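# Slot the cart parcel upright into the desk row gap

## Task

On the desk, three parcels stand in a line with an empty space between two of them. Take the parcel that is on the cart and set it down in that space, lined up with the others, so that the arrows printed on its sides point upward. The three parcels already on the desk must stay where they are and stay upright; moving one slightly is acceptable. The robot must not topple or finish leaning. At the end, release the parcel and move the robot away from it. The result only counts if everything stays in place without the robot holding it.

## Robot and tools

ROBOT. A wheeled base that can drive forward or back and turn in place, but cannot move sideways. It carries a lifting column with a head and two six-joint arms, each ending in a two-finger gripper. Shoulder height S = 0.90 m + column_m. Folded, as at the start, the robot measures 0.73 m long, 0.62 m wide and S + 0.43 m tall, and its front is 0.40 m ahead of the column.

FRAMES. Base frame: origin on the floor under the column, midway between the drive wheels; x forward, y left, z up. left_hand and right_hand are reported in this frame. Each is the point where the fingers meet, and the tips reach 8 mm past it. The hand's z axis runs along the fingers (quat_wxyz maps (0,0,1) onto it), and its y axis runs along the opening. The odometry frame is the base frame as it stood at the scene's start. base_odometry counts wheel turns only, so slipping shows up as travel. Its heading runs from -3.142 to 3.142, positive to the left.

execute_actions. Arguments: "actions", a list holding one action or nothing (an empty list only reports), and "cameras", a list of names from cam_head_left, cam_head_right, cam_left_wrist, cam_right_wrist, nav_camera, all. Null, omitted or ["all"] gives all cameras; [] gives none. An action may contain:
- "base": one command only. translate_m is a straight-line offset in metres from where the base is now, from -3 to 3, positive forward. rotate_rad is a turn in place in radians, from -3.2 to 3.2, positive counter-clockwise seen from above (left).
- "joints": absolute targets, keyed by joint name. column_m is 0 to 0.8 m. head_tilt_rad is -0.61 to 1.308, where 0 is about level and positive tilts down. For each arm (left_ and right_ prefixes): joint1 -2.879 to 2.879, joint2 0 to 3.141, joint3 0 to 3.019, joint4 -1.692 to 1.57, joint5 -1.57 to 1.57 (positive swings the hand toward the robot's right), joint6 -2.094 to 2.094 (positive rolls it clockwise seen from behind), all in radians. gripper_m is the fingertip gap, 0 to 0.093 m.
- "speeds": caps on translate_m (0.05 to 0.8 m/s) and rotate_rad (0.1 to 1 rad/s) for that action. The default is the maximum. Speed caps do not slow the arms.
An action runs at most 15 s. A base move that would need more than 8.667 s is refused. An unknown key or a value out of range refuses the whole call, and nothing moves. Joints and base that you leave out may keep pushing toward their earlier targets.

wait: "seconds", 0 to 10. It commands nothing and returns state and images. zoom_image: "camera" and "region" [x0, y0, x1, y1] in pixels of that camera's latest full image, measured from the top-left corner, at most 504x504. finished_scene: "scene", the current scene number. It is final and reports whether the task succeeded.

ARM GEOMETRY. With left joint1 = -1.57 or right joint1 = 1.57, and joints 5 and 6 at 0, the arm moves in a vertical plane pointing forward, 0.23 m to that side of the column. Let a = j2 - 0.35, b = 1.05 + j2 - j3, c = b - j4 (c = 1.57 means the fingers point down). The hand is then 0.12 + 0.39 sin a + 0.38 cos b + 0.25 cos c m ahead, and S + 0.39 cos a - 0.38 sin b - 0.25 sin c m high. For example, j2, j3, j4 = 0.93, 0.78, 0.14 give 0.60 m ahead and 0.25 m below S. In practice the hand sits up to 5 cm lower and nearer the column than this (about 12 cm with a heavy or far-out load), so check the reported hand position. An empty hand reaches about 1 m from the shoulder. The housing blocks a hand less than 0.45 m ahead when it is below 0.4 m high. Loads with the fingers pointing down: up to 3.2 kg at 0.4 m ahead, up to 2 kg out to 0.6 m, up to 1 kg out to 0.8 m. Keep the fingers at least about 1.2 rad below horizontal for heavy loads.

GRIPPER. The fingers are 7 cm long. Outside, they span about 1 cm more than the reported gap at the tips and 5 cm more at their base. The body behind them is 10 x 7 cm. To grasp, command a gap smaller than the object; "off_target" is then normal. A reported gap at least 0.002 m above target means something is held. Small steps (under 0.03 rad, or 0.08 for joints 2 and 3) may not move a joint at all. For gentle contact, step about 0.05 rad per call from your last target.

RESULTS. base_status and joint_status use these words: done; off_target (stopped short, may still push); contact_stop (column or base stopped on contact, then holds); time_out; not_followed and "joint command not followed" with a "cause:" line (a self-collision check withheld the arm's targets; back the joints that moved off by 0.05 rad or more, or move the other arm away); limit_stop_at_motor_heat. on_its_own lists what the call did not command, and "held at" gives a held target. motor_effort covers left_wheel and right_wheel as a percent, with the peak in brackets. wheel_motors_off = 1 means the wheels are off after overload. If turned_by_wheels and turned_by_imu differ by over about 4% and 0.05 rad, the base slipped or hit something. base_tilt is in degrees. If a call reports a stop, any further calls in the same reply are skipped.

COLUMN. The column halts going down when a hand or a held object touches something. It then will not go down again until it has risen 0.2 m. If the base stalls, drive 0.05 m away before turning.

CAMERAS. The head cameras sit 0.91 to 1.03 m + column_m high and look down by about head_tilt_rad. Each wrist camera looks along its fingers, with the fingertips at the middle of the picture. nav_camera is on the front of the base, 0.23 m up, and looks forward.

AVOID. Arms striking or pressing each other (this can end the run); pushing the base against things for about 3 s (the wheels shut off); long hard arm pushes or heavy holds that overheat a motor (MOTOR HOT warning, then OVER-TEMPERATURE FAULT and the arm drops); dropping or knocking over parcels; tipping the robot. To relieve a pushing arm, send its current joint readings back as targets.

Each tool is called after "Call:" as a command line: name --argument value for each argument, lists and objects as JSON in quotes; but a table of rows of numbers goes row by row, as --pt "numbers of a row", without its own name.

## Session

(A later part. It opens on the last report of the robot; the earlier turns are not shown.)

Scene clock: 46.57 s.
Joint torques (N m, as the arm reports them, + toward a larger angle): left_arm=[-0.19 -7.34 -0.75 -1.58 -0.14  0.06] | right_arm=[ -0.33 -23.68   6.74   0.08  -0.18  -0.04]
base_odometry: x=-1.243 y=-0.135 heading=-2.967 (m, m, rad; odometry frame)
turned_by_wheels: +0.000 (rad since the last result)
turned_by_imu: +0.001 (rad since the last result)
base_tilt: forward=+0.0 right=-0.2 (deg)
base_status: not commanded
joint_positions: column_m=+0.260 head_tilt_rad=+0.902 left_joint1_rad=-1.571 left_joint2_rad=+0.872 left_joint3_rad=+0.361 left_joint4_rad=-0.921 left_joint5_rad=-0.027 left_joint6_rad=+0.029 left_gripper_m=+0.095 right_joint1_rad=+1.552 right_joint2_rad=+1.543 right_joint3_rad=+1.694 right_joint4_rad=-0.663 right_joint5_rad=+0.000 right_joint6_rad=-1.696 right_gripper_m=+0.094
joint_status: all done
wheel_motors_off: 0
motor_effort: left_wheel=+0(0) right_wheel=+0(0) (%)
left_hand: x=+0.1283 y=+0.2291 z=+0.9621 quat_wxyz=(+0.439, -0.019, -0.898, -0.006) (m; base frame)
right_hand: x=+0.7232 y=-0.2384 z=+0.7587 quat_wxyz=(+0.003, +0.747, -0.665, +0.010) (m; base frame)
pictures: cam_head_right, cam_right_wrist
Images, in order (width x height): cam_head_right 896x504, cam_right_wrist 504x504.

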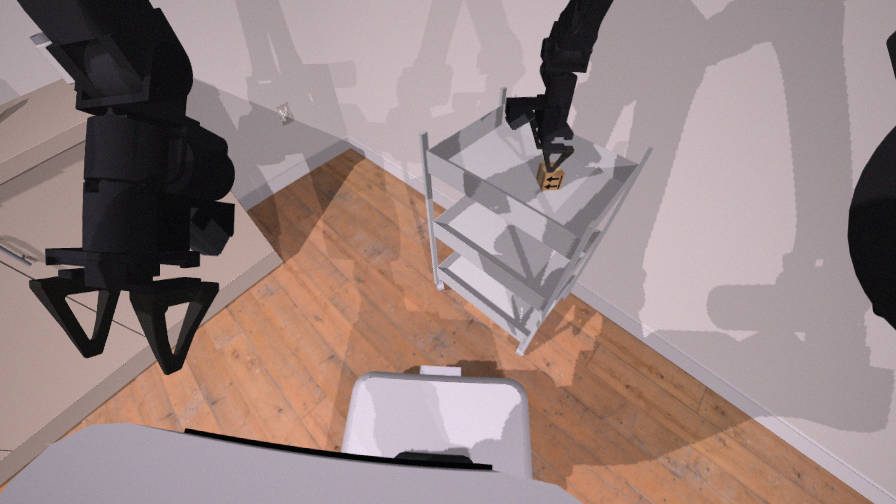

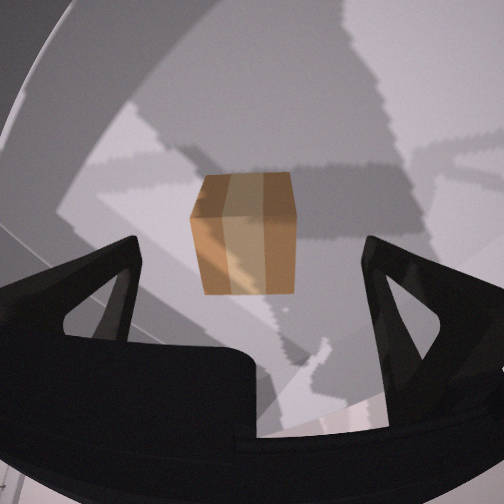

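Call:
execute_actions --actions '[{"joints":{"column_m":0.225,"right_joint1_rad":1.525}}]' --cameras '["cam_head_right","cam_right_wrist"]'

Scene clock: 49.10 s.
Joint torques (N m, as the arm reports them, + toward a larger angle): left_arm=[-0.12 -7.48 -0.58 -1.61 -0.13  0.05] | right_arm=[ -1.6  -23.82   7.01   0.09  -0.14  -0.03]
base_odometry: x=-1.243 y=-0.135 heading=-2.967 (m, m, rad; odometry frame)
turned_by_wheels: +0.000 (rad since the last result)
turned_by_imu: +0.000 (rad since the last result)
base_tilt: forward=+0.1 right=+0.0 (deg)
base_status: not commanded
joint_positions: column_m=+0.225 head_tilt_rad=+0.902 left_joint1_rad=-1.571 left_joint2_rad=+0.872 left_joint3_rad=+0.361 left_joint4_rad=-0.921 left_joint5_rad=-0.027 left_joint6_rad=+0.029 left_gripper_m=+0.095 right_joint1_rad=+1.533 right_joint2_rad=+1.543 right_joint3_rad=+1.694 right_joint4_rad=-0.663 right_joint5_rad=+0.000 right_joint6_rad=-1.696 right_gripper_m=+0.094
joint_status: all done
wheel_motors_off: 0
motor_effort: left_wheel=+0(0) right_wheel=+0(0) (%)
left_hand: x=+0.1283 y=+0.2291 z=+0.9270 quat_wxyz=(+0.439, -0.019, -0.898, -0.006) (m; base frame)
right_hand: x=+0.7228 y=-0.2507 z=+0.7238 quat_wxyz=(+0.009, +0.744, -0.668, +0.015) (m; base frame)
pictures: cam_head_right, cam_right_wrist
Images, in order (width x height): cam_head_right 896x504, cam_right_wrist 504x504.

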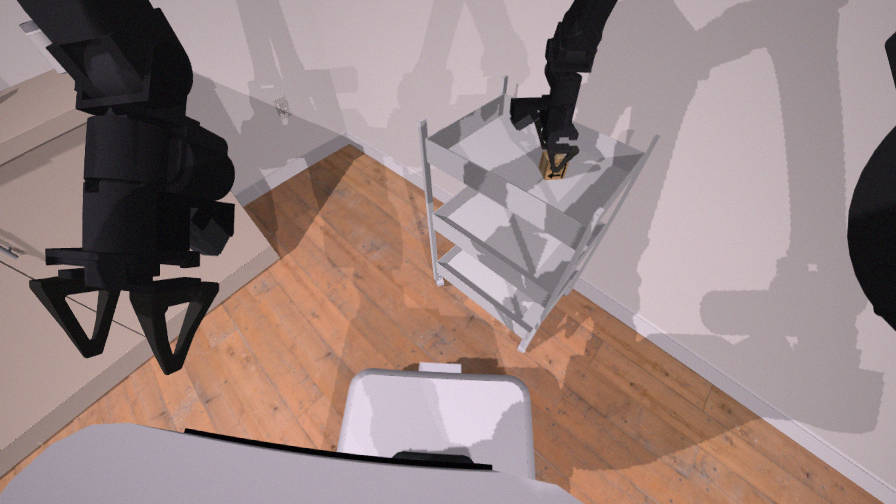

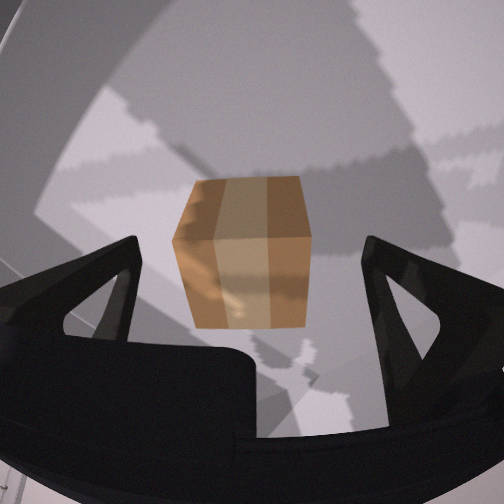

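Call:
execute_actions --actions '[{"joints":{"right_joint1_rad":1.485}}]' --cameras '[]'

Call:
execute_actions --actions '[{"joints":{"column_m":0.19}}]' --cameras '["cam_head_right","cam_right_wrist"]'

Scene clock: 51.80 s.
Joint torques (N m, as the arm reports them, + toward a larger angle): left_arm=[-0.15 -7.02 -0.82 -1.68 -0.14  0.07] | right_arm=[ -0.89 -23.79   6.81   0.07  -0.1   -0.05]
base_odometry: x=-1.243 y=-0.135 heading=-2.967 (m, m, rad; odometry frame)
turned_by_wheels: +0.000 (rad since the last result)
turned_by_imu: +0.001 (rad since the last result)
base_tilt: forward=+0.0 right=-0.1 (deg)
base_status: not commanded
joint_positions: column_m=+0.225 head_tilt_rad=+0.902 left_joint1_rad=-1.571 left_joint2_rad=+0.872 left_joint3_rad=+0.361 left_joint4_rad=-0.921 left_joint5_rad=-0.027 left_joint6_rad=+0.029 left_gripper_m=+0.095 right_joint1_rad=+1.486 right_joint2_rad=+1.543 right_joint3_rad=+1.694 right_joint4_rad=-0.663 right_joint5_rad=+0.000 right_joint6_rad=-1.696 right_gripper_m=+0.094
joint_status: all done
wheel_motors_off: 0
motor_effort: left_wheel=+0(0) right_wheel=+0(0) (%)
left_hand: x=+0.1283 y=+0.2291 z=+0.9270 quat_wxyz=(+0.439, -0.019, -0.898, -0.006) (m; base frame)
right_hand: x=+0.7219 y=-0.2824 z=+0.7255 quat_wxyz=(+0.024, +0.735, -0.677, +0.028) (m; base frame)
pictures: none
No camera images: the call's "cameras" was empty. Leave "cameras" out to get every camera's image.

Scene clock: 52.83 s.
Joint torques (N m, as the arm reports them, + toward a larger angle): left_arm=[-0.32 -7.04 -0.77 -1.61 -0.13  0.05] | right_arm=[ -1.4  -23.43   6.59   0.    -0.13  -0.01]
base_odometry: x=-1.243 y=-0.135 heading=-2.967 (m, m, rad; odometry frame)
turned_by_wheels: +0.000 (rad since the last result)
turned_by_imu: +0.000 (rad since the last result)
base_tilt: forward=+0.1 right=-0.1 (deg)
base_status: not commanded
joint_positions: column_m=+0.190 head_tilt_rad=+0.902 left_joint1_rad=-1.571 left_joint2_rad=+0.872 left_joint3_rad=+0.361 left_joint4_rad=-0.921 left_joint5_rad=-0.027 left_joint6_rad=+0.029 left_gripper_m=+0.095 right_joint1_rad=+1.486 right_joint2_rad=+1.544 right_joint3_rad=+1.694 right_joint4_rad=-0.663 right_joint5_rad=+0.000 right_joint6_rad=-1.696 right_gripper_m=+0.094
joint_status: all done
wheel_motors_off: 0
motor_effort: left_wheel=+0(0) right_wheel=+0(0) (%)
left_hand: x=+0.1283 y=+0.2291 z=+0.8920 quat_wxyz=(+0.439, -0.019, -0.898, -0.006) (m; base frame)
right_hand: x=+0.7217 y=-0.2824 z=+0.6903 quat_wxyz=(+0.024, +0.735, -0.677, +0.028) (m; base frame)
pictures: cam_head_right, cam_right_wrist
Images, in order (width x height): cam_head_right 896x504, cam_right_wrist 504x504.

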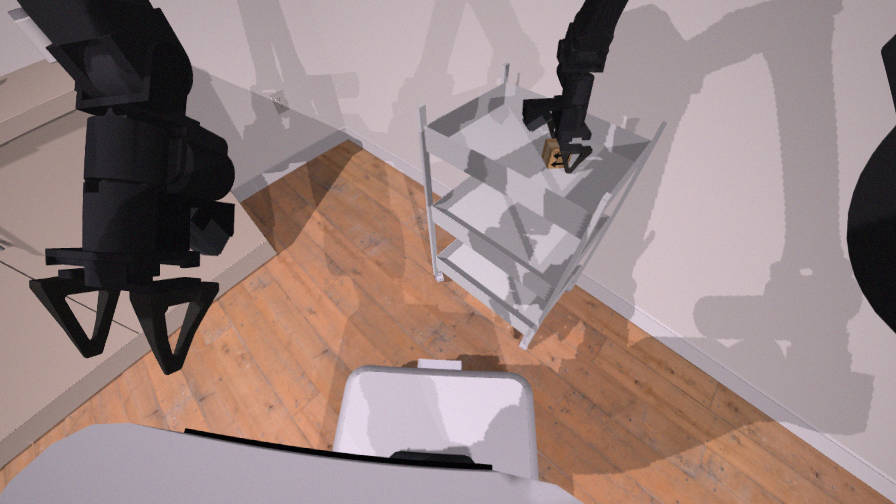

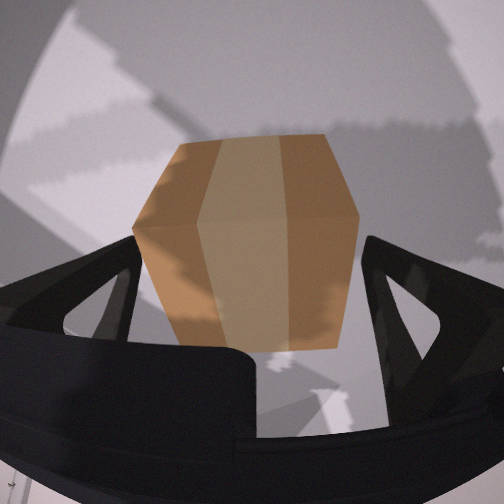

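Call:
execute_actions --actions '[{"joints":{"right_gripper_m":0.03}}]' --cameras '["cam_head_left","cam_right_wrist"]'

Call:
execute_actions --actions '[{"joints":{"column_m":0.5,"right_joint1_rad":1.57}}]' --cameras '["cam_head_right","cam_right_wrist"]'

Scene clock: 55.07 s.
Joint torques (N m, as the arm reports them, + toward a larger angle): left_arm=[-0.53 -7.04 -0.73 -1.64 -0.13  0.04] | right_arm=[ -1.26 -23.76   6.9    0.03  -0.13  -0.05]
base_odometry: x=-1.243 y=-0.135 heading=-2.967 (m, m, rad; odometry frame)
turned_by_wheels: +0.000 (rad since the last result)
turned_by_imu: +0.000 (rad since the last result)
base_tilt: forward=+0.0 right=-0.1 (deg)
base_status: not commanded
joint_positions: column_m=+0.190 head_tilt_rad=+0.902 left_joint1_rad=-1.571 left_joint2_rad=+0.872 left_joint3_rad=+0.361 left_joint4_rad=-0.921 left_joint5_rad=-0.027 left_joint6_rad=+0.029 left_gripper_m=+0.095 right_joint1_rad=+1.486 right_joint2_rad=+1.544 right_joint3_rad=+1.694 right_joint4_rad=-0.663 right_joint5_rad=+0.000 right_joint6_rad=-1.696 right_gripper_m=+0.049
joint_status: right_gripper_m off_target (ended at +0.049, target +0.030)
wheel_motors_off: 0
motor_effort: left_wheel=+0(0) right_wheel=+0(0) (%)
left_hand: x=+0.1283 y=+0.2291 z=+0.8920 quat_wxyz=(+0.439, -0.019, -0.898, -0.006) (m; base frame)
right_hand: x=+0.7217 y=-0.2824 z=+0.6903 quat_wxyz=(+0.024, +0.735, -0.677, +0.028) (m; base frame)
pictures: cam_head_left, cam_right_wrist
Images, in order (width x height): cam_head_left 896x504, cam_right_wrist 504x504.

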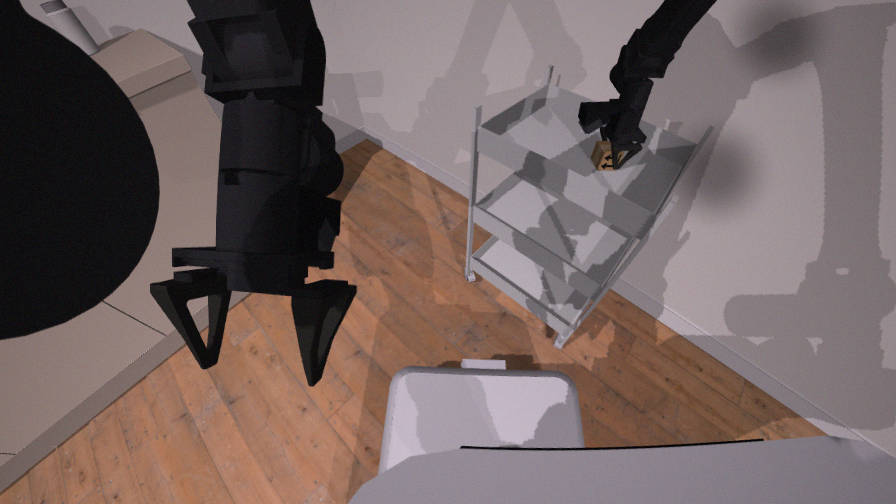

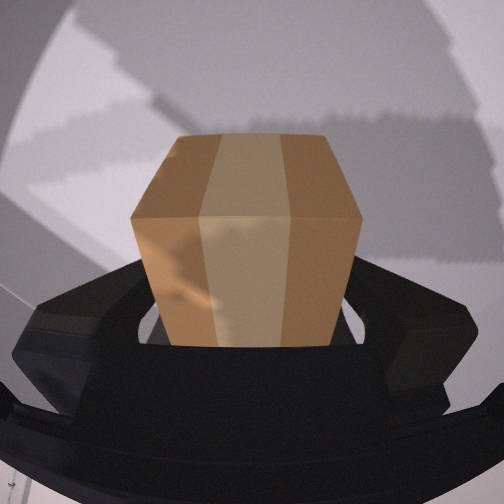

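Scene clock: 59.67 s.
Joint torques (N m, as the arm reports them, + toward a larger angle): left_arm=[-0.29 -6.86 -0.69 -1.57 -0.14  0.05] | right_arm=[ -0.91 -23.96   6.89   0.07  -0.15  -0.03]
base_odometry: x=-1.243 y=-0.135 heading=-2.967 (m, m, rad; odometry frame)
turned_by_wheels: +0.000 (rad since the last result)
turned_by_imu: +0.001 (rad since the last result)
base_tilt: forward=+0.1 right=+0.0 (deg)
base_status: not commanded
joint_positions: column_m=+0.500 head_tilt_rad=+0.902 left_joint1_rad=-1.571 left_joint2_rad=+0.872 left_joint3_rad=+0.361 left_joint4_rad=-0.921 left_joint5_rad=-0.027 left_joint6_rad=+0.029 left_gripper_m=+0.095 right_joint1_rad=+1.579 right_joint2_rad=+1.545 right_joint3_rad=+1.694 right_joint4_rad=-0.663 right_joint5_rad=+0.000 right_joint6_rad=-1.696 right_gripper_m=+0.049
joint_status: all done
wheel_motors_off: 0
motor_effort: left_wheel=+0(1) right_wheel=+0(1) (%)
left_hand: x=+0.1283 y=+0.2291 z=+1.2019 quat_wxyz=(+0.439, -0.019, -0.898, -0.006) (m; base frame)
right_hand: x=+0.7225 y=-0.2196 z=+0.9974 quat_wxyz=(-0.006, +0.751, -0.660, +0.001) (m; base frame)
pictures: cam_head_right, cam_right_wrist
Images, in order (width x height): cam_head_right 896x504, cam_right_wrist 504x504.

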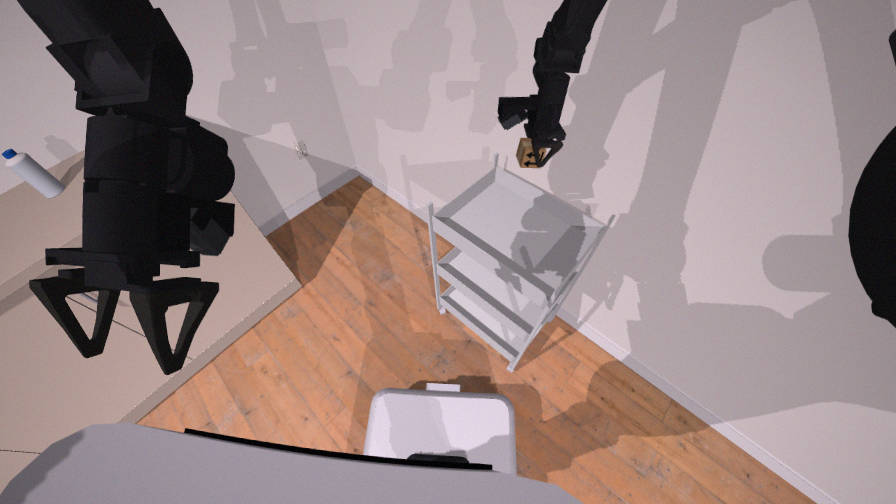

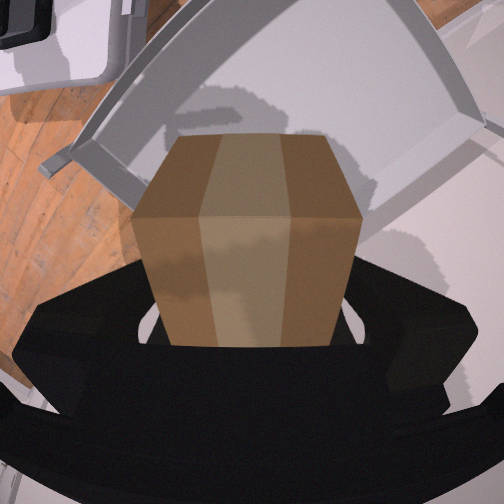

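Call:
execute_actions --actions '[{"base":{"translate_m":-1.2},"joints":{"right_joint6_rad":0,"right_joint2_rad":1.15,"right_joint3_rad":1.2,"right_joint4_rad":0.65,"head_tilt_rad":0.6}}]' --cameras '[]'

Call:
execute_actions --actions '[{"base":{"rotate_rad":-2.05}}]' --cameras '["cam_head_left","cam_head_right","cam_right_wrist","nav_camera"]'

Scene clock: 67.67 s.
Joint torques (N m, as the arm reports them, + toward a larger angle): left_arm=[-0.19 -6.89 -0.72 -1.6  -0.13  0.05] | right_arm=[ -0.83 -21.65   7.75   2.67  -0.02   0.25]
base_odometry: x=-0.061 y=+0.074 heading=-2.967 (m, m, rad; odometry frame)
turned_by_wheels: +0.000 (rad since the last result)
turned_by_imu: -0.001 (rad since the last result)
base_tilt: forward=+0.0 right=-0.1 (deg)
base_status: done
joint_positions: column_m=+0.500 head_tilt_rad=+0.617 left_joint1_rad=-1.571 left_joint2_rad=+0.872 left_joint3_rad=+0.362 left_joint4_rad=-0.921 left_joint5_rad=-0.027 left_joint6_rad=+0.029 left_gripper_m=+0.095 right_joint1_rad=+1.579 right_joint2_rad=+1.148 right_joint3_rad=+1.193 right_joint4_rad=+0.632 right_joint5_rad=+0.000 right_joint6_rad=-0.014 right_gripper_m=+0.049
joint_status: all done
wheel_motors_off: 0
motor_effort: left_wheel=+0(44) right_wheel=+0(42) (%)
left_hand: x=+0.1289 y=+0.2291 z=+1.2017 quat_wxyz=(+0.438, -0.019, -0.899, -0.006) (m; base frame)
right_hand: x=+0.8354 y=-0.2211 z=+1.2589 quat_wxyz=(-0.565, +0.006, -0.825, -0.001) (m; base frame)
pictures: none
No camera images: the call's "cameras" was empty. Leave "cameras" out to get every camera's image.

Scene clock: 71.27 s.
Joint torques (N m, as the arm reports them, + toward a larger angle): left_arm=[-0.19 -7.09 -0.52 -1.56 -0.13  0.05] | right_arm=[ -0.21 -21.66   7.89   2.75  -0.03   0.25]
base_odometry: x=-0.061 y=+0.074 heading=+1.267 (m, m, rad; odometry frame)
turned_by_wheels: -2.049 (rad since the last result)
turned_by_imu: -2.017 (rad since the last result)
base_tilt: forward=+0.0 right=+0.0 (deg)
base_status: done
joint_positions: column_m=+0.500 head_tilt_rad=+0.617 left_joint1_rad=-1.571 left_joint2_rad=+0.872 left_joint3_rad=+0.362 left_joint4_rad=-0.921 left_joint5_rad=-0.027 left_joint6_rad=+0.029 left_gripper_m=+0.095 right_joint1_rad=+1.574 right_joint2_rad=+1.148 right_joint3_rad=+1.193 right_joint4_rad=+0.632 right_joint5_rad=+0.000 right_joint6_rad=-0.014 right_gripper_m=+0.049
joint_status: not commanded
wheel_motors_off: 0
motor_effort: left_wheel=+3(41) right_wheel=-5(33) (%)
left_hand: x=+0.1289 y=+0.2291 z=+1.2017 quat_wxyz=(+0.438, -0.019, -0.899, -0.006) (m; base frame)
right_hand: x=+0.8354 y=-0.2235 z=+1.2589 quat_wxyz=(-0.565, +0.006, -0.825, +0.002) (m; base frame)
pictures: cam_head_left, cam_head_right, cam_right_wrist, nav_camera
Images, in order (width x height): cam_head_left 896x504, cam_head_right 896x504, cam_right_wrist 504x504, nav_camera 896x504.

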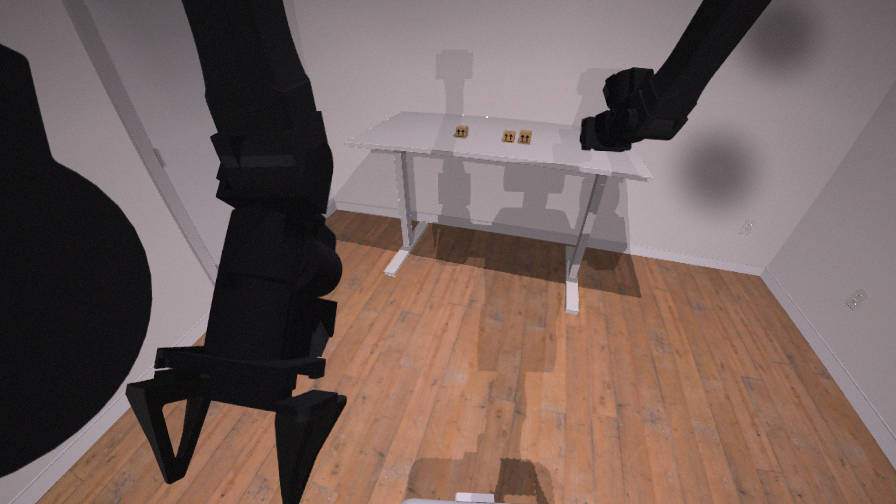

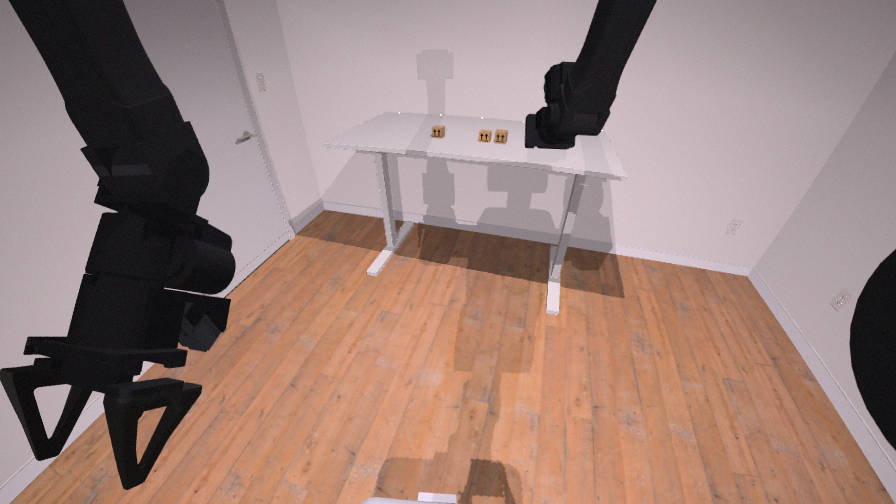

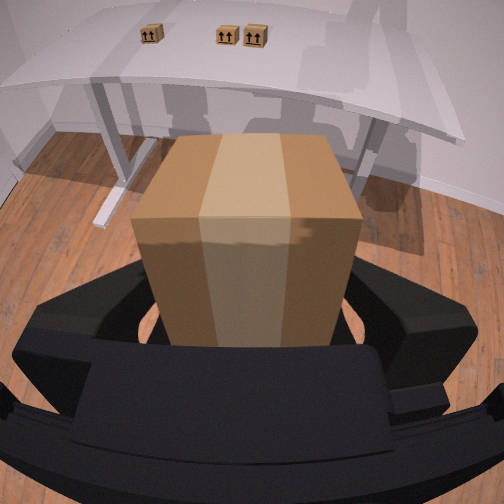

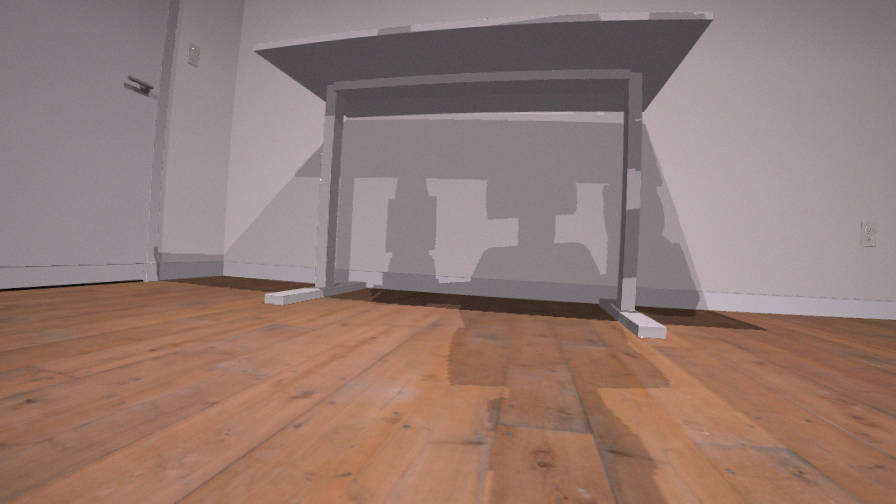

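Call:
execute_actions --actions '[{"base":{"rotate_rad":0.5}}]' --cameras '[]'

Call:
execute_actions --actions '[{"base":{"translate_m":0.75}}]' --cameras '[]'

Call:
execute_actions --actions '[{"base":{"rotate_rad":-0.69},"joints":{"head_tilt_rad":0.8,"column_m":0.3}}]' --cameras '["cam_head_left","cam_head_right","cam_right_wrist","nav_camera"]'

Scene clock: 76.47 s.
Joint torques (N m, as the arm reports them, + toward a larger angle): left_arm=[-0.16 -7.01 -0.86 -1.58 -0.14  0.03] | right_arm=[ -0.28 -21.93   7.67   2.7   -0.05   0.3 ]
base_odometry: x=-0.061 y=+0.074 heading=+1.767 (m, m, rad; odometry frame)
turned_by_wheels: +0.499 (rad since the last result)
turned_by_imu: +0.494 (rad since the last result)
base_tilt: forward=+0.1 right=-0.2 (deg)
base_status: done
joint_positions: column_m=+0.500 head_tilt_rad=+0.617 left_joint1_rad=-1.571 left_joint2_rad=+0.872 left_joint3_rad=+0.362 left_joint4_rad=-0.921 left_joint5_rad=-0.027 left_joint6_rad=+0.029 left_gripper_m=+0.095 right_joint1_rad=+1.574 right_joint2_rad=+1.148 right_joint3_rad=+1.193 right_joint4_rad=+0.632 right_joint5_rad=+0.000 right_joint6_rad=-0.014 right_gripper_m=+0.049
joint_status: not commanded
wheel_motors_off: 0
motor_effort: left_wheel=-2(19) right_wheel=+3(22) (%)
left_hand: x=+0.1289 y=+0.2291 z=+1.2017 quat_wxyz=(+0.438, -0.019, -0.899, -0.006) (m; base frame)
right_hand: x=+0.8354 y=-0.2237 z=+1.2589 quat_wxyz=(-0.565, +0.006, -0.825, +0.002) (m; base frame)
pictures: none
No camera images: the call's "cameras" was empty. Leave "cameras" out to get every camera's image.

Scene clock: 79.43 s.
Joint torques (N m, as the arm reports them, + toward a larger angle): left_arm=[-0.19 -6.75 -1.1  -1.66 -0.13  0.04] | right_arm=[ -0.1  -21.51   8.05   2.72  -0.04   0.29]
base_odometry: x=-0.207 y=+0.809 heading=+1.766 (m, m, rad; odometry frame)
turned_by_wheels: -0.001 (rad since the last result)
turned_by_imu: +0.001 (rad since the last result)
base_tilt: forward=-0.1 right=-0.1 (deg)
base_status: done
joint_positions: column_m=+0.500 head_tilt_rad=+0.617 left_joint1_rad=-1.571 left_joint2_rad=+0.872 left_joint3_rad=+0.365 left_joint4_rad=-0.921 left_joint5_rad=-0.027 left_joint6_rad=+0.029 left_gripper_m=+0.095 right_joint1_rad=+1.574 right_joint2_rad=+1.148 right_joint3_rad=+1.192 right_joint4_rad=+0.632 right_joint5_rad=+0.000 right_joint6_rad=-0.014 right_gripper_m=+0.049
joint_status: not commanded
wheel_motors_off: 0
motor_effort: left_wheel=-1(38) right_wheel=+1(56) (%)
left_hand: x=+0.1305 y=+0.2291 z=+1.2011 quat_wxyz=(+0.437, -0.019, -0.899, -0.006) (m; base frame)
right_hand: x=+0.8349 y=-0.2237 z=+1.2584 quat_wxyz=(-0.565, +0.006, -0.825, +0.002) (m; base frame)
pictures: none
No camera images: the call's "cameras" was empty. Leave "cameras" out to get every camera's image.

Scene clock: 82.57 s.
Joint torques (N m, as the arm reports them, + toward a larger angle): left_arm=[-0.23 -7.1  -1.03 -1.62 -0.13  0.06] | right_arm=[ -0.18 -21.17   7.97   2.79  -0.03   0.25]
base_odometry: x=-0.207 y=+0.809 heading=+1.077 (m, m, rad; odometry frame)
turned_by_wheels: -0.689 (rad since the last result)
turned_by_imu: -0.676 (rad since the last result)
base_tilt: forward=+0.1 right=-0.1 (deg)
base_status: done
joint_positions: column_m=+0.300 head_tilt_rad=+0.802 left_joint1_rad=-1.571 left_joint2_rad=+0.872 left_joint3_rad=+0.365 left_joint4_rad=-0.921 left_joint5_rad=-0.027 left_joint6_rad=+0.029 left_gripper_m=+0.095 right_joint1_rad=+1.573 right_joint2_rad=+1.148 right_joint3_rad=+1.192 right_joint4_rad=+0.632 right_joint5_rad=+0.000 right_joint6_rad=-0.014 right_gripper_m=+0.049
joint_status: all done
wheel_motors_off: 0
motor_effort: left_wheel=+6(27) right_wheel=-6(45) (%)
left_hand: x=+0.1305 y=+0.2291 z=+1.0013 quat_wxyz=(+0.437, -0.019, -0.899, -0.006) (m; base frame)
right_hand: x=+0.8349 y=-0.2244 z=+1.0585 quat_wxyz=(-0.565, +0.006, -0.825, +0.003) (m; base frame)
pictures: cam_head_left, cam_head_right, cam_right_wrist, nav_camera
Images, in order (width x height): cam_head_left 896x504, cam_head_right 896x504, cam_right_wrist 504x504, nav_camera 896x504.

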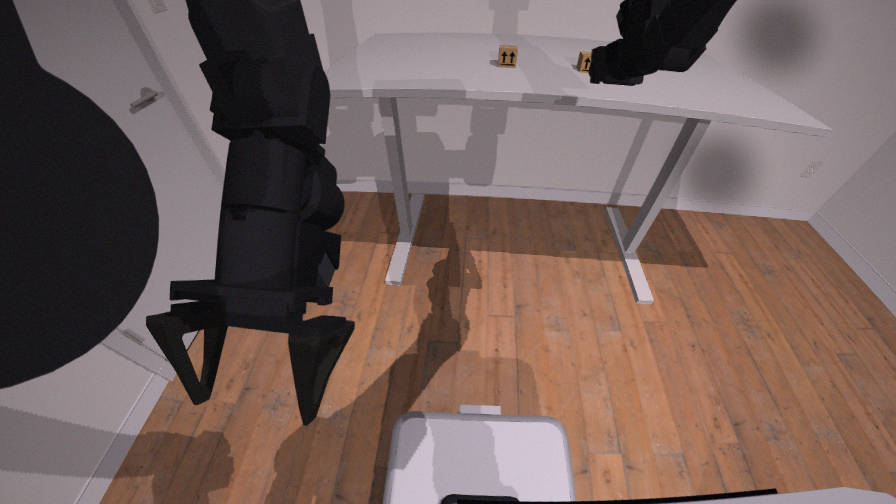

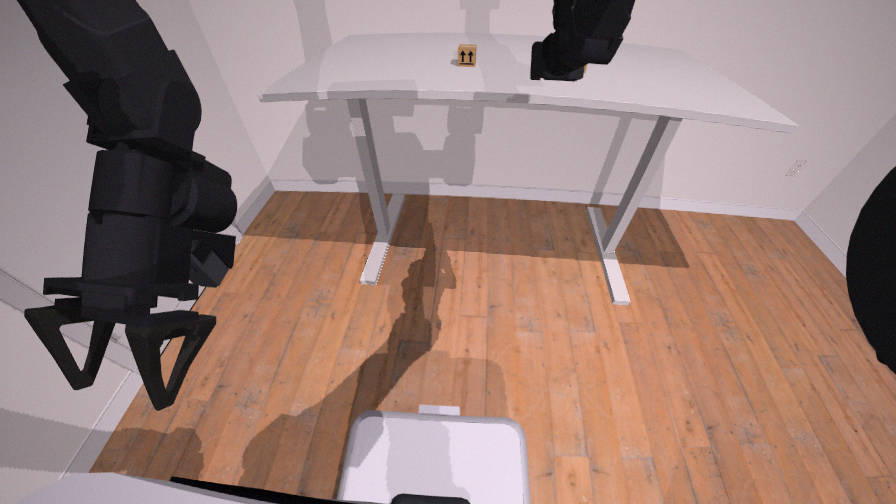

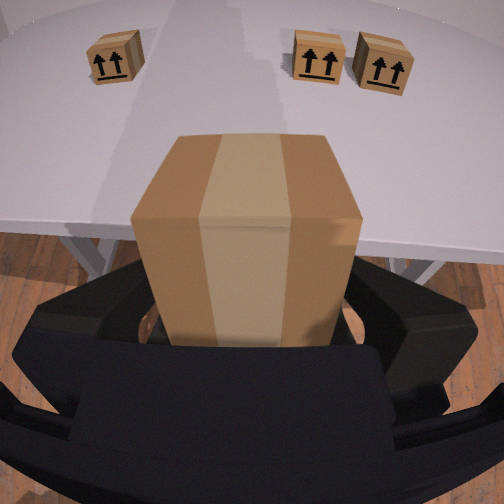

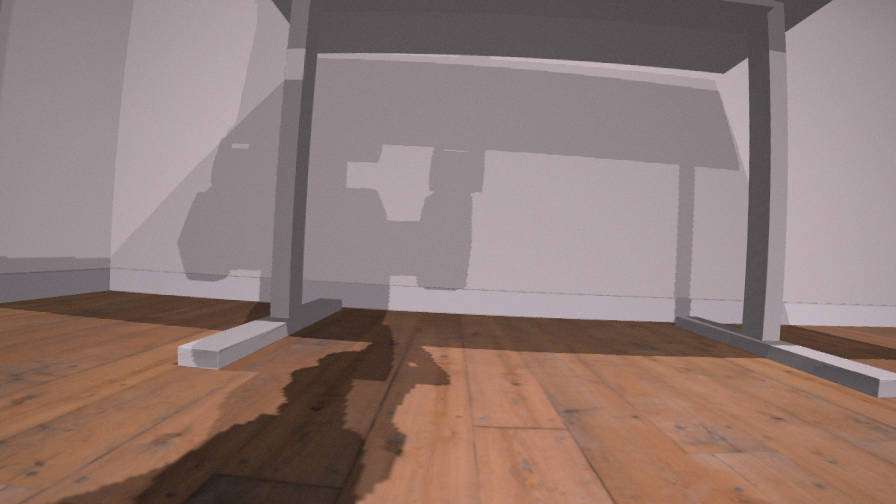

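Call:
execute_actions --actions '[{"base":{"translate_m":0.18},"joints":{"column_m":0.32,"right_joint1_rad":1.635},"speeds":{"translate_m":0.2}}]' --cameras '["cam_head_left","cam_head_right","cam_right_wrist"]'

Scene clock: 86.47 s.
Joint torques (N m, as the arm reports them, + toward a larger angle): left_arm=[-0.2  -7.4  -1.   -1.61 -0.13  0.07] | right_arm=[  0.59 -21.04   7.96   2.82  -0.1    0.24]
base_odometry: x=-0.121 y=+0.968 heading=+1.076 (m, m, rad; odometry frame)
turned_by_wheels: -0.001 (rad since the last result)
turned_by_imu: +0.000 (rad since the last result)
base_tilt: forward=+0.0 right=-0.1 (deg)
base_status: done
joint_positions: column_m=+0.320 head_tilt_rad=+0.803 left_joint1_rad=-1.571 left_joint2_rad=+0.872 left_joint3_rad=+0.364 left_joint4_rad=-0.921 left_joint5_rad=-0.027 left_joint6_rad=+0.029 left_gripper_m=+0.095 right_joint1_rad=+1.635 right_joint2_rad=+1.148 right_joint3_rad=+1.190 right_joint4_rad=+0.632 right_joint5_rad=+0.000 right_joint6_rad=-0.014 right_gripper_m=+0.049
joint_status: all done
wheel_motors_off: 0
motor_effort: left_wheel=-1(42) right_wheel=+1(43) (%)
left_hand: x=+0.1297 y=+0.2291 z=+1.0215 quat_wxyz=(+0.437, -0.019, -0.899, -0.006) (m; base frame)
right_hand: x=+0.8335 y=-0.1933 z=+1.0779 quat_wxyz=(-0.563, +0.003, -0.826, -0.028) (m; base frame)
pictures: cam_head_left, cam_head_right, cam_right_wrist
Images, in order (width x height): cam_head_left 896x504, cam_head_right 896x504, cam_right_wrist 504x504.

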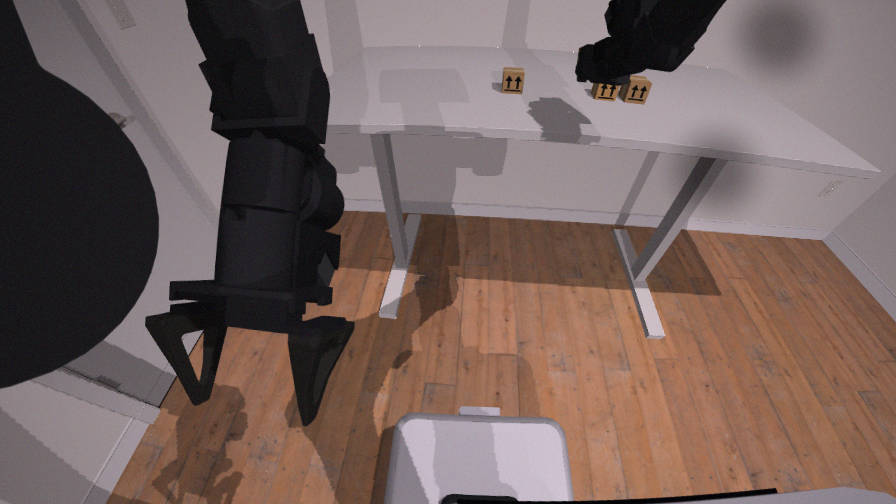

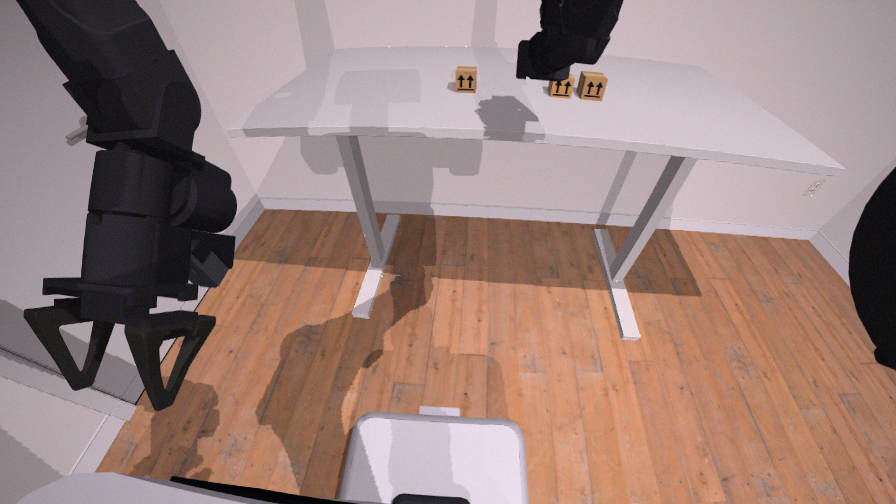

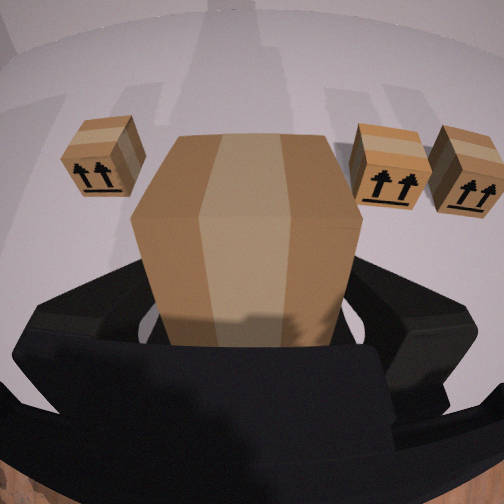

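Call:
execute_actions --actions '[{"base":{"translate_m":0.15},"speeds":{"translate_m":0.2}}]' --cameras '[]'

Call:
execute_actions --actions '[{"joints":{"column_m":0.26}}]' --cameras '["cam_head_left","cam_head_right","cam_right_wrist"]'

Scene clock: 90.43 s.
Joint torques (N m, as the arm reports them, + toward a larger angle): left_arm=[-0.21 -7.13 -0.58 -1.58 -0.13  0.04] | right_arm=[  0.76 -21.15   8.15   2.71  -0.07   0.23]
base_odometry: x=-0.050 y=+1.100 heading=+1.075 (m, m, rad; odometry frame)
turned_by_wheels: -0.001 (rad since the last result)
turned_by_imu: +0.000 (rad since the last result)
base_tilt: forward=+0.0 right=-0.1 (deg)
base_status: done
joint_positions: column_m=+0.320 head_tilt_rad=+0.803 left_joint1_rad=-1.571 left_joint2_rad=+0.872 left_joint3_rad=+0.364 left_joint4_rad=-0.921 left_joint5_rad=-0.027 left_joint6_rad=+0.029 left_gripper_m=+0.095 right_joint1_rad=+1.635 right_joint2_rad=+1.148 right_joint3_rad=+1.189 right_joint4_rad=+0.632 right_joint5_rad=+0.000 right_joint6_rad=-0.014 right_gripper_m=+0.049
joint_status: not commanded
wheel_motors_off: 0
motor_effort: left_wheel=-1(27) right_wheel=+1(36) (%)
left_hand: x=+0.1297 y=+0.2291 z=+1.0215 quat_wxyz=(+0.437, -0.019, -0.899, -0.006) (m; base frame)
right_hand: x=+0.8332 y=-0.1933 z=+1.0776 quat_wxyz=(-0.563, +0.003, -0.826, -0.028) (m; base frame)
pictures: none
No camera images: the call's "cameras" was empty. Leave "cameras" out to get every camera's image.

Scene clock: 91.80 s.
Joint torques (N m, as the arm reports them, + toward a larger angle): left_arm=[-0.18 -7.11 -0.84 -1.62 -0.14  0.04] | right_arm=[  0.41 -21.1    8.05   2.73  -0.09   0.27]
base_odometry: x=-0.050 y=+1.100 heading=+1.075 (m, m, rad; odometry frame)
turned_by_wheels: +0.000 (rad since the last result)
turned_by_imu: +0.000 (rad since the last result)
base_tilt: forward=+0.1 right=-0.2 (deg)
base_status: not commanded
joint_positions: column_m=+0.260 head_tilt_rad=+0.803 left_joint1_rad=-1.571 left_joint2_rad=+0.872 left_joint3_rad=+0.364 left_joint4_rad=-0.921 left_joint5_rad=-0.027 left_joint6_rad=+0.029 left_gripper_m=+0.095 right_joint1_rad=+1.635 right_joint2_rad=+1.148 right_joint3_rad=+1.189 right_joint4_rad=+0.632 right_joint5_rad=+0.000 right_joint6_rad=-0.014 right_gripper_m=+0.049
joint_status: all done
wheel_motors_off: 0
motor_effort: left_wheel=-2(2) right_wheel=+2(2) (%)
left_hand: x=+0.1297 y=+0.2291 z=+0.9616 quat_wxyz=(+0.437, -0.019, -0.899, -0.006) (m; base frame)
right_hand: x=+0.8332 y=-0.1933 z=+1.0177 quat_wxyz=(-0.563, +0.003, -0.826, -0.028) (m; base frame)
pictures: cam_head_left, cam_head_right, cam_right_wrist
Images, in order (width x height): cam_head_left 896x504, cam_head_right 896x504, cam_right_wrist 504x504.

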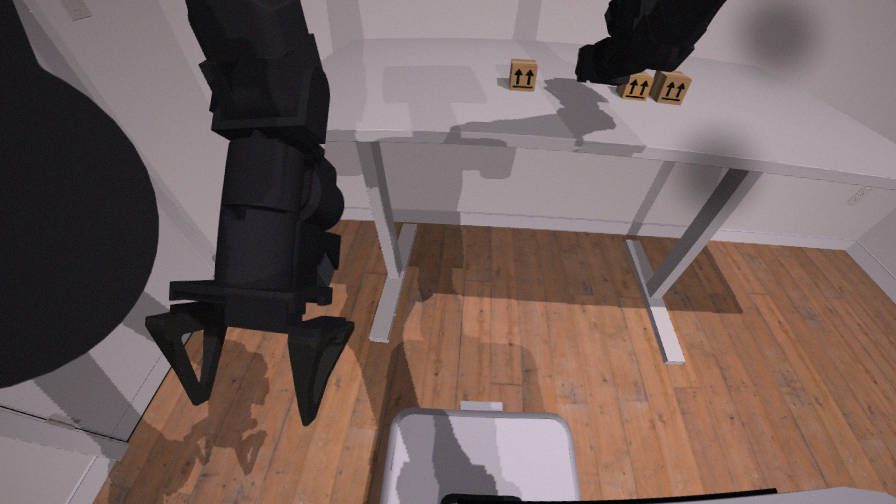

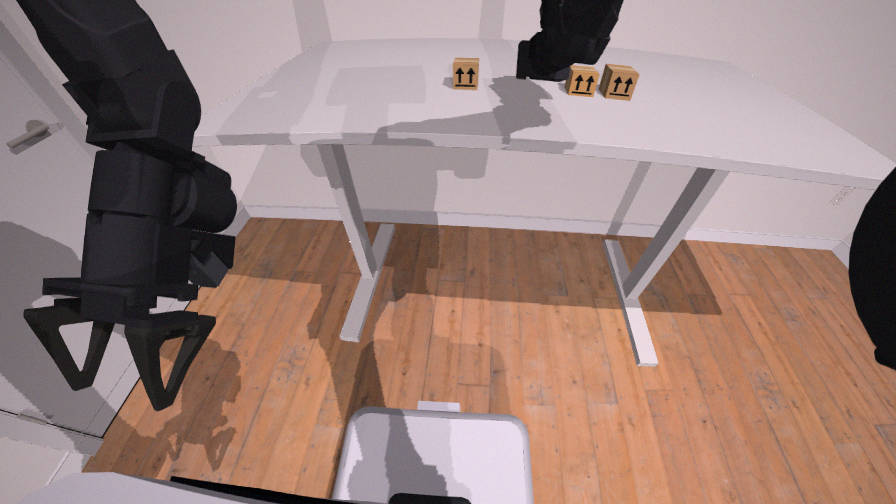

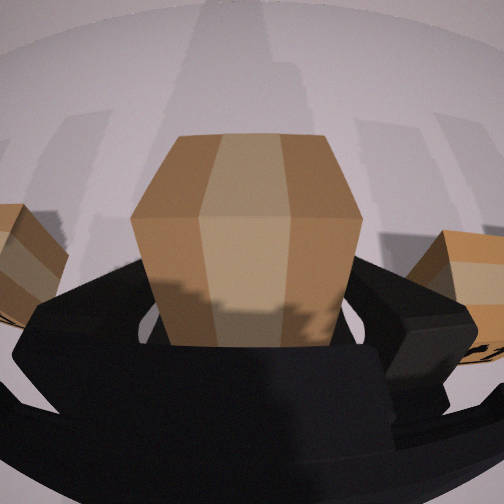

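Call:
execute_actions --actions '[{"joints":{"column_m":0.225}}]' --cameras '["cam_head_right","cam_right_wrist"]'

Scene clock: 94.43 s.
Joint torques (N m, as the arm reports them, + toward a larger angle): left_arm=[-0.4  -7.32 -0.88 -1.67 -0.14  0.05] | right_arm=[  1.14 -21.39   7.92   2.61  -0.1    0.28]
base_odometry: x=-0.050 y=+1.100 heading=+1.075 (m, m, rad; odometry frame)
turned_by_wheels: +0.000 (rad since the last result)
turned_by_imu: +0.001 (rad since the last result)
base_tilt: forward=+0.0 right=-0.1 (deg)
base_status: not commanded
joint_positions: column_m=+0.225 head_tilt_rad=+0.803 left_joint1_rad=-1.571 left_joint2_rad=+0.872 left_joint3_rad=+0.364 left_joint4_rad=-0.921 left_joint5_rad=-0.027 left_joint6_rad=+0.029 left_gripper_m=+0.095 right_joint1_rad=+1.635 right_joint2_rad=+1.148 right_joint3_rad=+1.189 right_joint4_rad=+0.635 right_joint5_rad=+0.000 right_joint6_rad=-0.014 right_gripper_m=+0.049
joint_status: all done
wheel_motors_off: 0
motor_effort: left_wheel=-2(2) right_wheel=+2(2) (%)
left_hand: x=+0.1297 y=+0.2291 z=+0.9265 quat_wxyz=(+0.437, -0.019, -0.899, -0.006) (m; base frame)
right_hand: x=+0.8335 y=-0.1933 z=+0.9834 quat_wxyz=(-0.564, +0.003, -0.825, -0.028) (m; base frame)
pictures: cam_head_right, cam_right_wrist
Images, in order (width x height): cam_head_right 896x504, cam_right_wrist 504x504.

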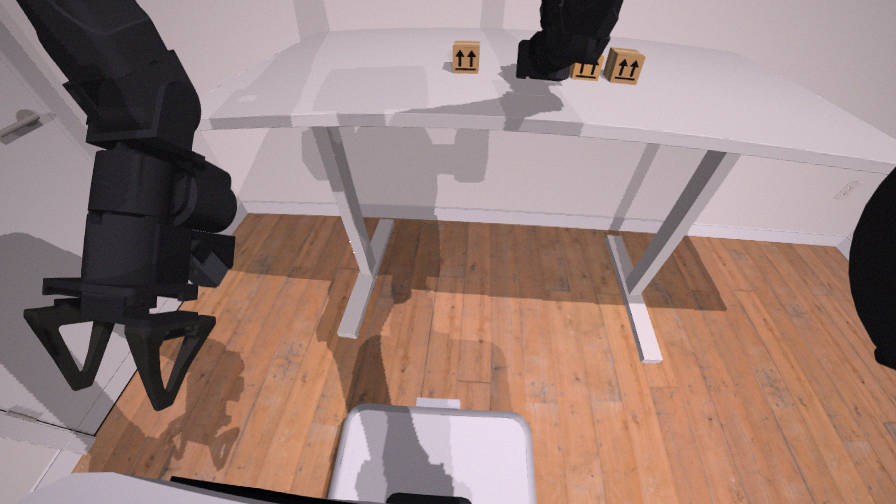

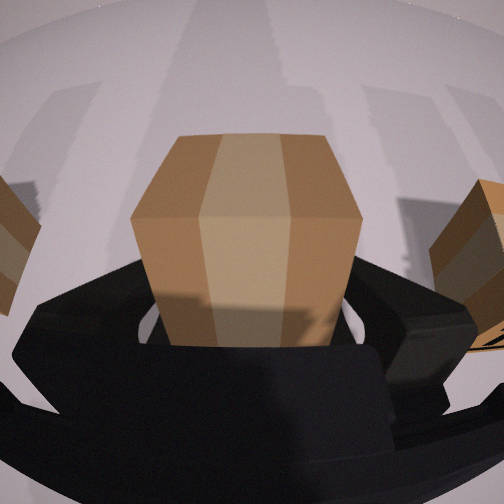

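Call:
execute_actions --actions '[{"joints":{"column_m":0.205}}]' --cameras '["cam_right_wrist"]'

Scene clock: 96.53 s.
Joint torques (N m, as the arm reports them, + toward a larger angle): left_arm=[-0.11 -7.01 -0.94 -1.62 -0.13  0.04] | right_arm=[  0.07 -19.3    8.33   2.01  -0.11   0.26]
base_odometry: x=-0.050 y=+1.100 heading=+1.075 (m, m, rad; odometry frame)
turned_by_wheels: +0.000 (rad since the last result)
turned_by_imu: +0.000 (rad since the last result)
base_tilt: forward=+0.0 right=+0.0 (deg)
base_status: not commanded
joint_positions: column_m=+0.205 head_tilt_rad=+0.803 left_joint1_rad=-1.571 left_joint2_rad=+0.872 left_joint3_rad=+0.364 left_joint4_rad=-0.921 left_joint5_rad=-0.027 left_joint6_rad=+0.029 left_gripper_m=+0.095 right_joint1_rad=+1.635 right_joint2_rad=+1.125 right_joint3_rad=+1.189 right_joint4_rad=+0.648 right_joint5_rad=+0.000 right_joint6_rad=-0.014 right_gripper_m=+0.049
joint_status: all done
wheel_motors_off: 0
motor_effort: left_wheel=-2(2) right_wheel=+2(2) (%)
left_hand: x=+0.1297 y=+0.2291 z=+0.9065 quat_wxyz=(+0.437, -0.019, -0.899, -0.006) (m; base frame)
right_hand: x=+0.8378 y=-0.1944 z=+0.9831 quat_wxyz=(-0.579, +0.003, -0.815, -0.028) (m; base frame)
pictures: cam_right_wrist
Images, in order (width x height): cam_right_wrist 504x504.

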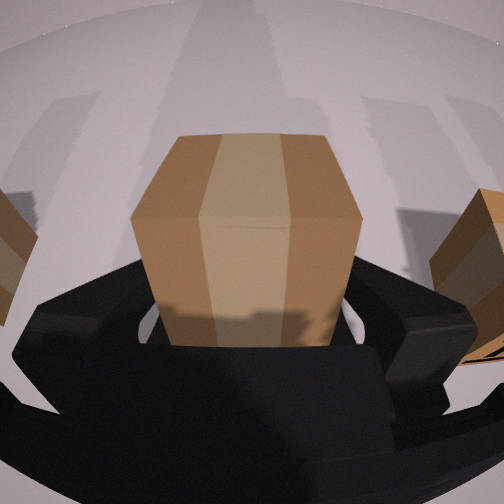

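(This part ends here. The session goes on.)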